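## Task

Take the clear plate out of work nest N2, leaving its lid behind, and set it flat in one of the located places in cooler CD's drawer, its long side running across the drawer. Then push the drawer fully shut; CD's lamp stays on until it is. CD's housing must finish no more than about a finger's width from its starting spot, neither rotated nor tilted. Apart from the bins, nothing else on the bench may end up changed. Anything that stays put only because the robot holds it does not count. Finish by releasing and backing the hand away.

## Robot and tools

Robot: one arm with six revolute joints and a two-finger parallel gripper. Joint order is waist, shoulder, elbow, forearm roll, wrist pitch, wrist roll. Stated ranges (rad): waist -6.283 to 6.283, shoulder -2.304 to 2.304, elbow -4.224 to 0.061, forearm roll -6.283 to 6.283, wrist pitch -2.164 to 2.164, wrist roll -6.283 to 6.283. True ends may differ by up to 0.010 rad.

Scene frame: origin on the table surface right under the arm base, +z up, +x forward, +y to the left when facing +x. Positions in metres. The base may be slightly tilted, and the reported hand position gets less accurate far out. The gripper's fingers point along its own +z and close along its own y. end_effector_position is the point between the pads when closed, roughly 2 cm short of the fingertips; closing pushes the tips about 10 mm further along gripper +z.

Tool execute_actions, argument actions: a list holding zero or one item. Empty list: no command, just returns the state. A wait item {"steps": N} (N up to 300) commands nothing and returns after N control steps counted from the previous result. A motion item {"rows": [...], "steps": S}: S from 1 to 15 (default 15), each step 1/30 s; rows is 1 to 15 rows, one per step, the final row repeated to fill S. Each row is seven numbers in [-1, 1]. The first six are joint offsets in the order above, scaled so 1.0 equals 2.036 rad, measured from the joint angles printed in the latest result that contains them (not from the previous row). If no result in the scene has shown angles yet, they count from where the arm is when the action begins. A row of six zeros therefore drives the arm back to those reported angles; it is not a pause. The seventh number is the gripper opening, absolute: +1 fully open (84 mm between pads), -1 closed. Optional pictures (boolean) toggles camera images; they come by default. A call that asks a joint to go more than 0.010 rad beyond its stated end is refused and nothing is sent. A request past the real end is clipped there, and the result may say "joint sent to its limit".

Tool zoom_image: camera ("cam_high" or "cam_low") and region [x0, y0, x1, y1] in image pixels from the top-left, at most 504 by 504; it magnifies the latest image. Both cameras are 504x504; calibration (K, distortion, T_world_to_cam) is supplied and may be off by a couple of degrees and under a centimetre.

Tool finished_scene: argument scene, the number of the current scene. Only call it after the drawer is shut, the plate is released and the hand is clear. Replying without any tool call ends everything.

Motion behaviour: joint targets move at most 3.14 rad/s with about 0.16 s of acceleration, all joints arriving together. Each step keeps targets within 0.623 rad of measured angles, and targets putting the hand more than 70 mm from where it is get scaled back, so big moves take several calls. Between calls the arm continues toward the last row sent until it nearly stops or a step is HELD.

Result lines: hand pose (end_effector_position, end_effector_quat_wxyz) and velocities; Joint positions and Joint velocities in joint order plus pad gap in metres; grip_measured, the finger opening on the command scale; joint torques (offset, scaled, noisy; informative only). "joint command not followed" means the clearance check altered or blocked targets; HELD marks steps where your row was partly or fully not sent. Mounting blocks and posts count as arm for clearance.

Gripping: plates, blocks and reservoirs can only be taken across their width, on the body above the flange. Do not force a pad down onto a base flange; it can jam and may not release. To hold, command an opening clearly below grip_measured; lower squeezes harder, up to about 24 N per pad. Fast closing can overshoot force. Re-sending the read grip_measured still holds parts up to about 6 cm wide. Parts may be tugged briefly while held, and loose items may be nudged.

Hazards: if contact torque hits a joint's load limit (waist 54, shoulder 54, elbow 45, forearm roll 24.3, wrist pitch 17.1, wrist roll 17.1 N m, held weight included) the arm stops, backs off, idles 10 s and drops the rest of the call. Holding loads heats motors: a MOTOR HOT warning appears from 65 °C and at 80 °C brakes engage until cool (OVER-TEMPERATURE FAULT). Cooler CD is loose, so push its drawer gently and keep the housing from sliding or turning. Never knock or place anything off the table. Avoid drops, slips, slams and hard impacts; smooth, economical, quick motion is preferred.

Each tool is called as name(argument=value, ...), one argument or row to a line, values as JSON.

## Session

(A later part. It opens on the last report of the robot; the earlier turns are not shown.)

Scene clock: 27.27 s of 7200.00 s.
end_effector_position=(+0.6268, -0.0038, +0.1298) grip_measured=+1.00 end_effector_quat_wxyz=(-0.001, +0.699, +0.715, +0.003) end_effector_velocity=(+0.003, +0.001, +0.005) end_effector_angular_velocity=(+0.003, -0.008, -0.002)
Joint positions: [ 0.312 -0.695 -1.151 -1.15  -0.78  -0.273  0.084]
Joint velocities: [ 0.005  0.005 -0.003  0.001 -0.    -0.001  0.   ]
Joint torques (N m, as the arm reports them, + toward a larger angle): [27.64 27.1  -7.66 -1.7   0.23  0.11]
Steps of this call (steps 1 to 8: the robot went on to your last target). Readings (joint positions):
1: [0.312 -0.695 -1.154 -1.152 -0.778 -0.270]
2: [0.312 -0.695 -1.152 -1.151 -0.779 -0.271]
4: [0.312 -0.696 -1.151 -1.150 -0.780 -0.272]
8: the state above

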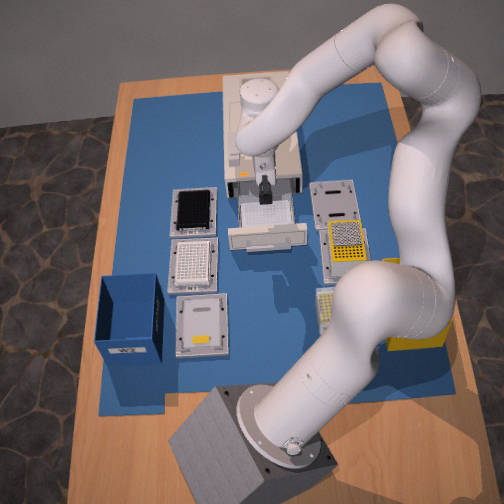

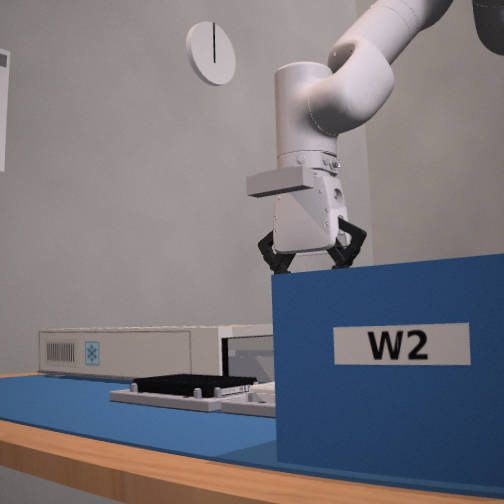

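execute_actions(
  actions=[
    {"rows":[[0.043,0.071,0.2215,-0.123,0.0295,-0.558,-1]]},
  ],
  pictures=false,
)

execute_actions(
  actions=[
    {"steps":9},
  ],
  pictures=false,
)

execute_actions(
  actions=[
    {"rows":[[-0.06,-0.082,-0.026,-0.12,0.01,0.081,-1]],"steps":13},
  ],
  pictures=false,
)

execute_actions(
  actions=[
    {"rows":[[-0.001,-0.0015,-0.007,0.0054,0,-0.0085,-1],[-0.002,-0.003,-0.014,0.011,0,-0.017,-1],[-0.003,-0.0045,-0.02,0.016,0,-0.025,-1],[-0.004,-0.006,-0.028,0.022,0,-0.034,-1],[-0.0052,-0.008,-0.036,0.028,0,-0.044,-1],[-0.0058,-0.009,-0.04,0.031,0,-0.049,-1],[-0.0064,-0.0097,-0.044,0.0345,0,-0.054,-1],[-0.007,-0.0106,-0.048,0.0376,0,-0.059,-1],[-0.0076,-0.0115,-0.052,0.041,0,-0.064,-1],[-0.0082,-0.0124,-0.056,0.044,0,-0.069,-1],[-0.0088,-0.0133,-0.06,0.047,0,-0.074,-1],[-0.0094,-0.0143,-0.065,0.051,0,-0.08,-1],[-0.0103,-0.0157,-0.071,0.0556,0,-0.087,-1],[-0.0115,-0.0175,-0.079,0.062,0,-0.097,-1],[-0.0125,-0.019,-0.086,0.0674,0.001,-0.1056,-1]]},
  ],
  pictures=false,
)

execute_actions(
  actions=[
    {"steps":7},
  ],
  pictures=false,
)

execute_actions(
  actions=[
    {"rows":[[-0.0007,-0.002,-0.0068,0.005,-0.0004,-0.0073,-1],[-0.0014,-0.004,-0.0136,0.01,-0.0008,-0.0146,-1],[-0.002,-0.006,-0.0204,0.015,-0.0012,-0.022,-1],[-0.0028,-0.008,-0.027,0.02,-0.0016,-0.029,-1],[-0.0035,-0.01,-0.034,0.025,-0.002,-0.0365,-1],[-0.0042,-0.012,-0.041,0.03,-0.0025,-0.044,-1],[-0.005,-0.014,-0.048,0.035,-0.003,-0.051,-1],[-0.0056,-0.016,-0.0545,0.04,-0.0034,-0.058,-1],[-0.0063,-0.018,-0.061,0.045,-0.0038,-0.066,-1],[-0.007,-0.02,-0.068,0.05,-0.0042,-0.073,-1],[-0.0077,-0.022,-0.075,0.055,-0.0046,-0.08,-1],[-0.0084,-0.024,-0.082,0.06,-0.005,-0.0876,-1],[-0.0091,-0.026,-0.089,0.065,-0.0055,-0.095,-1],[-0.0098,-0.028,-0.095,0.069,-0.006,-0.102,-1]]},
  ],
  pictures=false,
)

execute_actions(
  actions=[
    {"steps":6},
  ],
  pictures=false,
)

execute_actions(
  actions=[
    {"rows":[[-0.0004,-0.0015,-0.004,0.0024,-0.0006,-0.0038,-1],[-0.0007,-0.003,-0.0083,0.0049,-0.0011,-0.0076,-1],[-0.0011,-0.0046,-0.0124,0.0073,-0.0017,-0.0113,-1],[-0.0015,-0.006,-0.0166,0.0097,-0.0022,-0.015,-1],[-0.0018,-0.0077,-0.0207,0.012,-0.0028,-0.019,-1],[-0.0022,-0.0092,-0.025,0.0146,-0.0034,-0.0227,-1],[-0.0025,-0.0108,-0.029,0.017,-0.004,-0.0265,-1],[-0.003,-0.0123,-0.033,0.0195,-0.0045,-0.03,-1],[-0.0033,-0.014,-0.0373,0.022,-0.005,-0.034,-1],[-0.0036,-0.015,-0.0414,0.0244,-0.0056,-0.0378,-1]]},
  ],
)

zoom_image(
  camera="cam_low",
  region=[180, 300, 290, 390],
)

Scene clock: 34.50 s of 7200.00 s.
end_effector_position=(+0.4716, -0.0034, +0.1239) grip_measured=-0.99 end_effector_quat_wxyz=(+0.004, +0.076, +0.997, -0.001) end_effector_velocity=(-0.189, -0.018, -0.005) end_effector_angular_velocity=(-0.004, +0.013, +2.653)
Joint positions: [ 0.393 -0.561 -0.733 -1.382 -0.724 -1.254  0.001]
Joint velocities: [ 0.092  0.153  0.48  -0.266  0.064 -2.171 -0.17 ]
Joint torques (N m, as the arm reports them, + toward a larger angle): [21.17 14.68 -9.7   0.58  0.01  1.3 ]
Steps of this call (steps 1 to 15: the robot went on to your last target; steps 16 to 90: nothing new was sent; then 3.73 s passed at rest; steps 91 to 105: all 15 steps of this action). Readings (joint positions):
91: [0.313 -0.694 -1.151 -1.150 -0.780 -0.274]
92: [0.314 -0.692 -1.144 -1.153 -0.779 -0.284]
94: [0.324 -0.675 -1.094 -1.182 -0.772 -0.356]
98: [0.356 -0.624 -0.929 -1.272 -0.750 -0.621]
105: the state above

Scene clock: 34.80 s of 7200.00 s.
end_effector_position=(+0.4594, -0.0046, +0.1237) grip_measured=-1.00 end_effector_quat_wxyz=(+0.004, -0.017, +1.000, -0.000) end_effector_velocity=(-0.003, -0.000, -0.000) end_effector_angular_velocity=(-0.001, +0.001, +0.015)
Joint positions: [ 0.4   -0.551 -0.701 -1.4   -0.72  -1.407  0.   ]
Joint velocities: [ 0.001  0.     0.005 -0.003  0.    -0.008  0.   ]
Joint torques (N m, as the arm reports them, + toward a larger angle): [20.67 18.01 -5.71 -1.46  0.29 -0.01]
Steps of this call (steps 1 to 9: the robot went on to your last target). Readings (joint positions):
1: [0.396 -0.557 -0.719 -1.389 -0.722 -1.317]
2: [0.398 -0.554 -0.710 -1.395 -0.721 -1.361]
4: [0.399 -0.552 -0.703 -1.399 -0.720 -1.397]
8: [0.400 -0.551 -0.701 -1.400 -0.720 -1.407]
9: the state above

Scene clock: 35.23 s of 7200.00 s.
end_effector_position=(+0.4609, -0.0033, +0.0452) grip_measured=-1.00 end_effector_quat_wxyz=(+0.001, -0.017, +1.000, +0.001) end_effector_velocity=(+0.003, +0.001, +0.001) end_effector_angular_velocity=(+0.003, -0.006, -0.004)
Joint positions: [ 0.278 -0.717 -0.754 -1.643 -0.699 -1.243  0.   ]
Joint velocities: [ 0.002  0.001 -0.004 -0.003  0.001  0.005  0.   ]
Joint torques (N m, as the arm reports them, + toward a larger angle): [22.   21.42 -3.35 -1.39  0.2   0.11]
Steps of this call (steps 1 to 13: all 13 steps of this action). Readings (joint positions):
1: [0.399 -0.551 -0.701 -1.401 -0.720 -1.407]
2: [0.396 -0.556 -0.703 -1.410 -0.719 -1.401]
4: [0.363 -0.600 -0.719 -1.479 -0.713 -1.355]
8: [0.282 -0.711 -0.750 -1.630 -0.701 -1.254]
13: the state above

Scene clock: 35.73 s of 7200.00 s.
end_effector_position=(+0.5164, -0.0013, +0.0445) grip_measured=-1.00 end_effector_quat_wxyz=(+0.001, -0.019, +1.000, -0.001) end_effector_velocity=(+0.141, +0.003, +0.000) end_effector_angular_velocity=(+0.006, +0.005, +0.006)
Joint positions: [ 0.258 -0.748 -0.893 -1.533 -0.7   -1.415  0.   ]
Joint velocities: [-0.053 -0.082 -0.362  0.286  0.004 -0.445  0.   ]
Joint torques (N m, as the arm reports them, + toward a larger angle): [23.12 24.69 -7.58 -1.23  0.22 -0.03]
Steps of this call (steps 1 to 15: all 15 steps of this action). Readings (joint positions):
1: [0.278 -0.717 -0.755 -1.642 -0.699 -1.244]
2: [0.278 -0.718 -0.759 -1.639 -0.699 -1.249]
4: [0.275 -0.721 -0.777 -1.624 -0.699 -1.272]
8: [0.268 -0.733 -0.828 -1.585 -0.699 -1.333]
15: the state above

Scene clock: 35.97 s of 7200.00 s.
end_effector_position=(+0.5304, -0.0008, +0.0448) grip_measured=-1.00 end_effector_quat_wxyz=(+0.001, -0.019, +1.000, +0.000) end_effector_velocity=(+0.000, +0.001, -0.001) end_effector_angular_velocity=(-0.000, +0.003, +0.006)
Joint positions: [ 0.253 -0.755 -0.929 -1.506 -0.697 -1.457  0.   ]
Joint velocities: [ 0.    -0.003 -0.003  0.005  0.    -0.01   0.   ]
Joint torques (N m, as the arm reports them, + toward a larger angle): [26.28 25.7  -5.62 -2.12  0.29 -0.05]
Steps of this call (steps 1 to 7: the robot went on to your last target). Readings (joint positions):
1: [0.256 -0.750 -0.906 -1.523 -0.699 -1.430]
2: [0.254 -0.753 -0.917 -1.515 -0.698 -1.442]
4: [0.253 -0.754 -0.927 -1.508 -0.698 -1.454]
7: the state above

Scene clock: 36.47 s of 7200.00 s.
end_effector_position=(+0.5933, +0.0012, +0.0454) grip_measured=-1.00 end_effector_quat_wxyz=(+0.001, -0.017, +1.000, +0.001) end_effector_velocity=(+0.135, +0.002, +0.004) end_effector_angular_velocity=(+0.016, -0.008, +0.001)
Joint positions: [ 0.235 -0.806 -1.101 -1.381 -0.708 -1.641  0.   ]
Joint velocities: [-0.039 -0.111 -0.374  0.256 -0.023 -0.392  0.   ]
Joint torques (N m, as the arm reports them, + toward a larger angle): [26.33 31.42 -4.5  -4.52  0.2   0.51]
Steps of this call (steps 1 to 15: all 15 steps of this action). Readings (joint positions):
1: [0.253 -0.755 -0.929 -1.505 -0.697 -1.458]
2: [0.252 -0.757 -0.933 -1.502 -0.698 -1.463]
4: [0.251 -0.762 -0.951 -1.489 -0.699 -1.482]
8: [0.245 -0.777 -1.004 -1.451 -0.702 -1.538]
15: the state above

Scene clock: 36.67 s of 7200.00 s.
end_effector_position=(+0.6007, +0.0012, +0.0455) grip_measured=-1.00 end_effector_quat_wxyz=(+0.001, -0.018, +1.000, +0.001) end_effector_velocity=(-0.000, +0.001, -0.001) end_effector_angular_velocity=(-0.001, +0.003, +0.007)
Joint positions: [ 0.233 -0.812 -1.121 -1.366 -0.71  -1.664  0.   ]
Joint velocities: [-0.    -0.004 -0.003  0.003 -0.001 -0.009  0.   ]
Joint torques (N m, as the arm reports them, + toward a larger angle): [27.34 27.88 -6.58 -2.09  0.29  0.09]
Steps of this call (steps 1 to 6: the robot went on to your last target). Readings (joint positions):
1: [0.234 -0.809 -1.111 -1.374 -0.709 -1.652]
2: [0.233 -0.810 -1.117 -1.370 -0.709 -1.658]
4: [0.233 -0.811 -1.121 -1.367 -0.709 -1.663]
6: the state above

Scene clock: 37.17 s of 7200.00 s.
end_effector_position=(+0.6292, +0.0016, +0.0449) grip_measured=-1.00 end_effector_quat_wxyz=(+0.003, -0.018, +1.000, +0.000) end_effector_velocity=(+0.003, -0.000, -0.000) end_effector_angular_velocity=(-0.003, +0.004, +0.004)
Joint positions: [ 0.226 -0.842 -1.205 -1.317 -0.721 -1.74   0.   ]
Joint velocities: [-0.001 -0.005 -0.011  0.011 -0.005 -0.017  0.   ]
Joint torques (N m, as the arm reports them, + toward a larger angle): [28.22 31.21 -6.77 -2.04  0.25  0.3 ]
Steps of this call (steps 1 to 15: all 15 steps of this action). Readings (joint positions):
1: [0.233 -0.812 -1.122 -1.366 -0.710 -1.665]
2: [0.233 -0.813 -1.124 -1.364 -0.710 -1.668]
4: [0.232 -0.817 -1.136 -1.357 -0.712 -1.678]
8: [0.229 -0.829 -1.169 -1.339 -0.716 -1.707]
15: the state above

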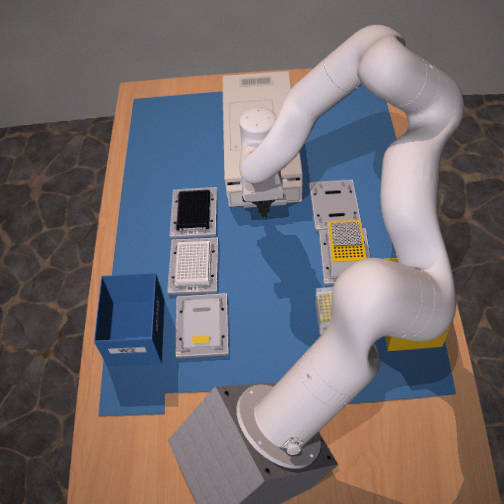

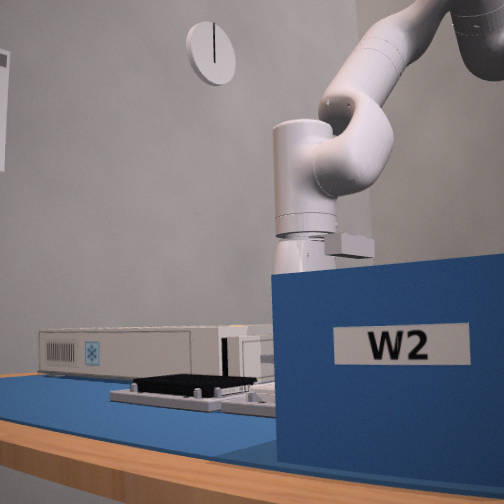

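Region (180, 300, 290, 390) of cam_low's 504x504 image, scaled by 4.582, with more detail than that image has; it fills the top 412 rows of this view, and the rest is white.

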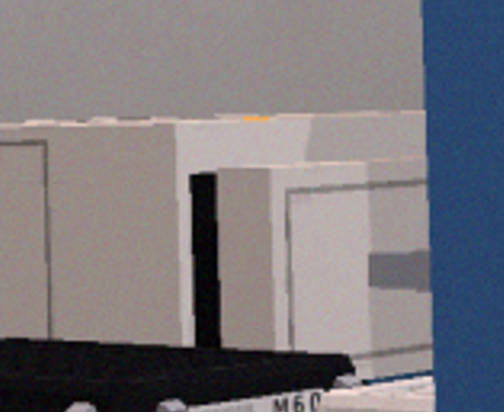

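execute_actions(
  actions=[
    {"rows":[[-0.0002,-0.001,-0.003,0.002,-0.0004,-0.0027,-1],[-0.0002,-0.001,-0.003,0.002,-0.0004,-0.0027,-1],[-0.0005,-0.002,-0.006,0.004,-0.0008,-0.0054,-1],[-0.0005,-0.002,-0.006,0.004,-0.0008,-0.0054,-1],[-0.0007,-0.003,-0.009,0.006,-0.0012,-0.008,-1],[-0.0007,-0.003,-0.009,0.006,-0.0012,-0.008,-1],[-0.001,-0.0042,-0.012,0.008,-0.0016,-0.011,-1],[-0.001,-0.0042,-0.012,0.008,-0.0016,-0.011,-1],[-0.0012,-0.0054,-0.015,0.01,-0.002,-0.0135,-1],[-0.0012,-0.0054,-0.015,0.01,-0.002,-0.0135,-1],[-0.0016,-0.007,-0.0195,0.013,-0.0026,-0.0175,-1]]},
  ],
  pictures=false,
)

execute_actions(
  actions=[
    {"steps":6},
  ],
)

zoom_image(
  camera="cam_low",
  region=[180, 300, 290, 390],
)

Scene clock: 41.83 s of 7200.00 s.
end_effector_position=(+0.6409, +0.0018, +0.0447) grip_measured=-1.00 end_effector_quat_wxyz=(+0.002, -0.016, +1.000, +0.000) end_effector_velocity=(+0.001, +0.001, -0.003) end_effector_angular_velocity=(-0.005, +0.011, +0.004)
Joint positions: [ 0.223 -0.856 -1.243 -1.291 -0.726 -1.775  0.   ]
Joint velocities: [-0.001 -0.012 -0.015  0.018 -0.007 -0.021  0.   ]
Joint torques (N m, as the arm reports them, + toward a larger angle): [ 28.81  33.62 -10.23  -3.38   0.69   0.09]
Steps of this call (steps 1 to 15: the robot went on to your last target; steps 16 to 90: nothing new was sent; then 1.17 s passed at rest; steps 91 to 105: all 15 steps of this action). Readings (joint positions):
91: [0.226 -0.843 -1.206 -1.316 -0.721 -1.742]
92: [0.226 -0.843 -1.207 -1.315 -0.721 -1.743]
94: [0.225 -0.845 -1.212 -1.312 -0.722 -1.747]
98: [0.224 -0.849 -1.224 -1.304 -0.723 -1.757]
105: the state above

Scene clock: 42.03 s of 7200.00 s.
end_effector_position=(+0.6411, +0.0018, +0.0446) grip_measured=-1.00 end_effector_quat_wxyz=(+0.001, -0.016, +1.000, +0.000) end_effector_velocity=(+0.000, -0.001, -0.001) end_effector_angular_velocity=(-0.000, +0.001, -0.001)
Joint positions: [ 0.223 -0.857 -1.244 -1.29  -0.727 -1.776  0.   ]
Joint velocities: [-0.001 -0.001 -0.001  0.001  0.    -0.001  0.   ]
Joint torques (N m, as the arm reports them, + toward a larger angle): [ 28.85  34.94 -11.4   -3.93   0.74   0.05]
Steps of this call (steps 1 to 6: the robot went on to your last target). Readings (joint positions):
1: [0.223 -0.856 -1.243 -1.290 -0.727 -1.775]
2: [0.223 -0.857 -1.243 -1.290 -0.727 -1.776]
4: [0.223 -0.857 -1.243 -1.290 -0.727 -1.776]
6: the state above

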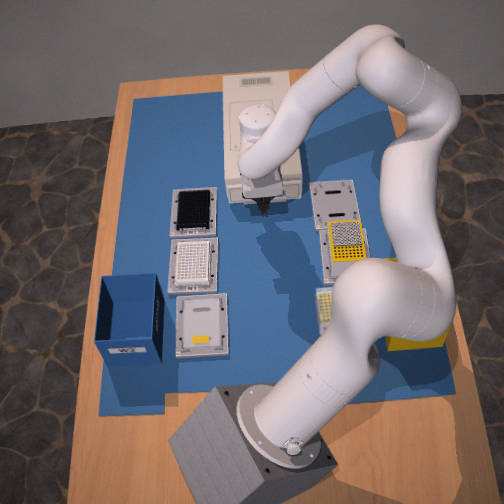

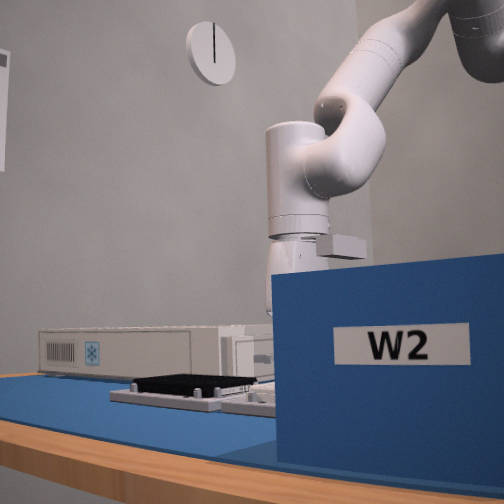

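Region (180, 300, 290, 390) of cam_low's 504x504 image, scaled by 4.582, with more detail than that image has; it fills the top 412 rows of this view, and the rest is white.

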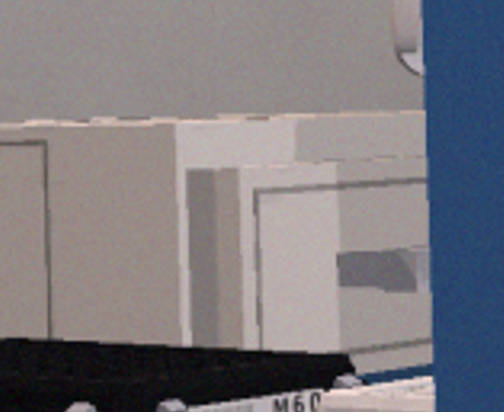

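execute_actions(
  actions=[
    {"rows":[[0.003,0.012,0.035,-0.02,0.005,0.03,-1],[0.003,0.012,0.035,-0.02,0.005,0.03,-1],[0.003,0.012,0.035,-0.02,0.005,0.03,-1],[0.003,0.012,0.035,-0.02,0.005,0.03,-1],[0.085,0.15,0.26,-0.05,0,0.17,-1]]},
  ],
  pictures=false,
)

execute_actions(
  actions=[
    {"steps":12},
  ],
)

Scene clock: 43.47 s of 7200.00 s.
end_effector_position=(+0.4919, -0.0017, +0.1155) grip_measured=-1.00 end_effector_quat_wxyz=(+0.005, -0.019, +1.000, -0.001) end_effector_velocity=(-0.396, -0.062, +0.156) end_effector_angular_velocity=(-0.033, -0.023, +0.028)
Joint positions: [ 0.37  -0.594 -0.787 -1.382 -0.725 -1.475  0.   ]
Joint velocities: [ 0.402  0.676  1.124 -0.146 -0.027  0.678  0.   ]
Joint torques (N m, as the arm reports them, + toward a larger angle): [ 11.64   8.84 -11.31  -1.45   0.04  -0.01]
Steps of this call (steps 1 to 15: the robot went on to your last target; steps 16 to 28: nothing new was sent; steps 29 to 43: all 15 steps of this action). Readings (joint positions):
29: [0.223 -0.856 -1.244 -1.291 -0.726 -1.775]
30: [0.223 -0.853 -1.236 -1.297 -0.724 -1.766]
32: [0.227 -0.838 -1.199 -1.320 -0.718 -1.734]
36: [0.258 -0.782 -1.094 -1.342 -0.718 -1.664]
43: the state above

Scene clock: 43.87 s of 7200.00 s.
end_effector_position=(+0.4663, -0.0064, +0.1245) grip_measured=-1.00 end_effector_quat_wxyz=(+0.005, -0.019, +1.000, -0.002) end_effector_velocity=(-0.002, -0.000, +0.001) end_effector_angular_velocity=(-0.000, -0.000, +0.003)
Joint positions: [ 0.395 -0.552 -0.715 -1.392 -0.727 -1.43   0.   ]
Joint velocities: [ 0.003  0.003  0.006 -0.001 -0.     0.001  0.   ]
Joint torques (N m, as the arm reports them, + toward a larger angle): [20.99 19.01 -6.08 -1.61  0.24  0.15]
Steps of this call (steps 1 to 12: the robot went on to your last target). Readings (joint positions):
1: [0.382 -0.574 -0.754 -1.387 -0.726 -1.455]
2: [0.389 -0.562 -0.733 -1.389 -0.726 -1.443]
4: [0.394 -0.554 -0.718 -1.391 -0.726 -1.433]
8: [0.395 -0.552 -0.716 -1.392 -0.727 -1.430]
12: the state above

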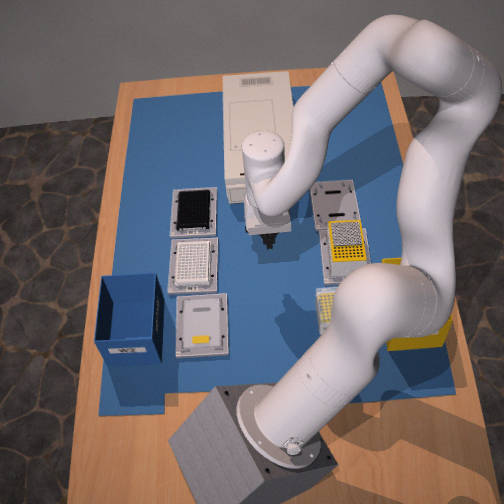

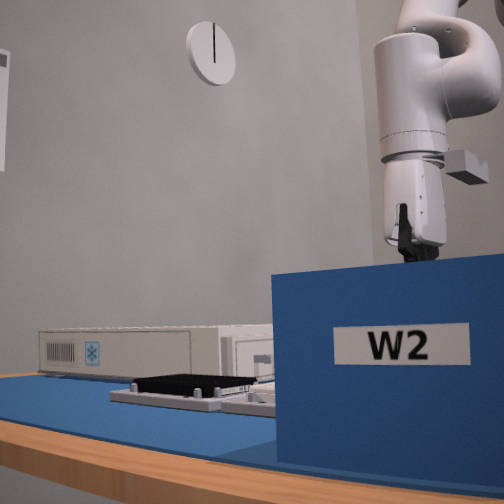

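finished_scene(
  scene=2,
)

The scene is finished: the task was done.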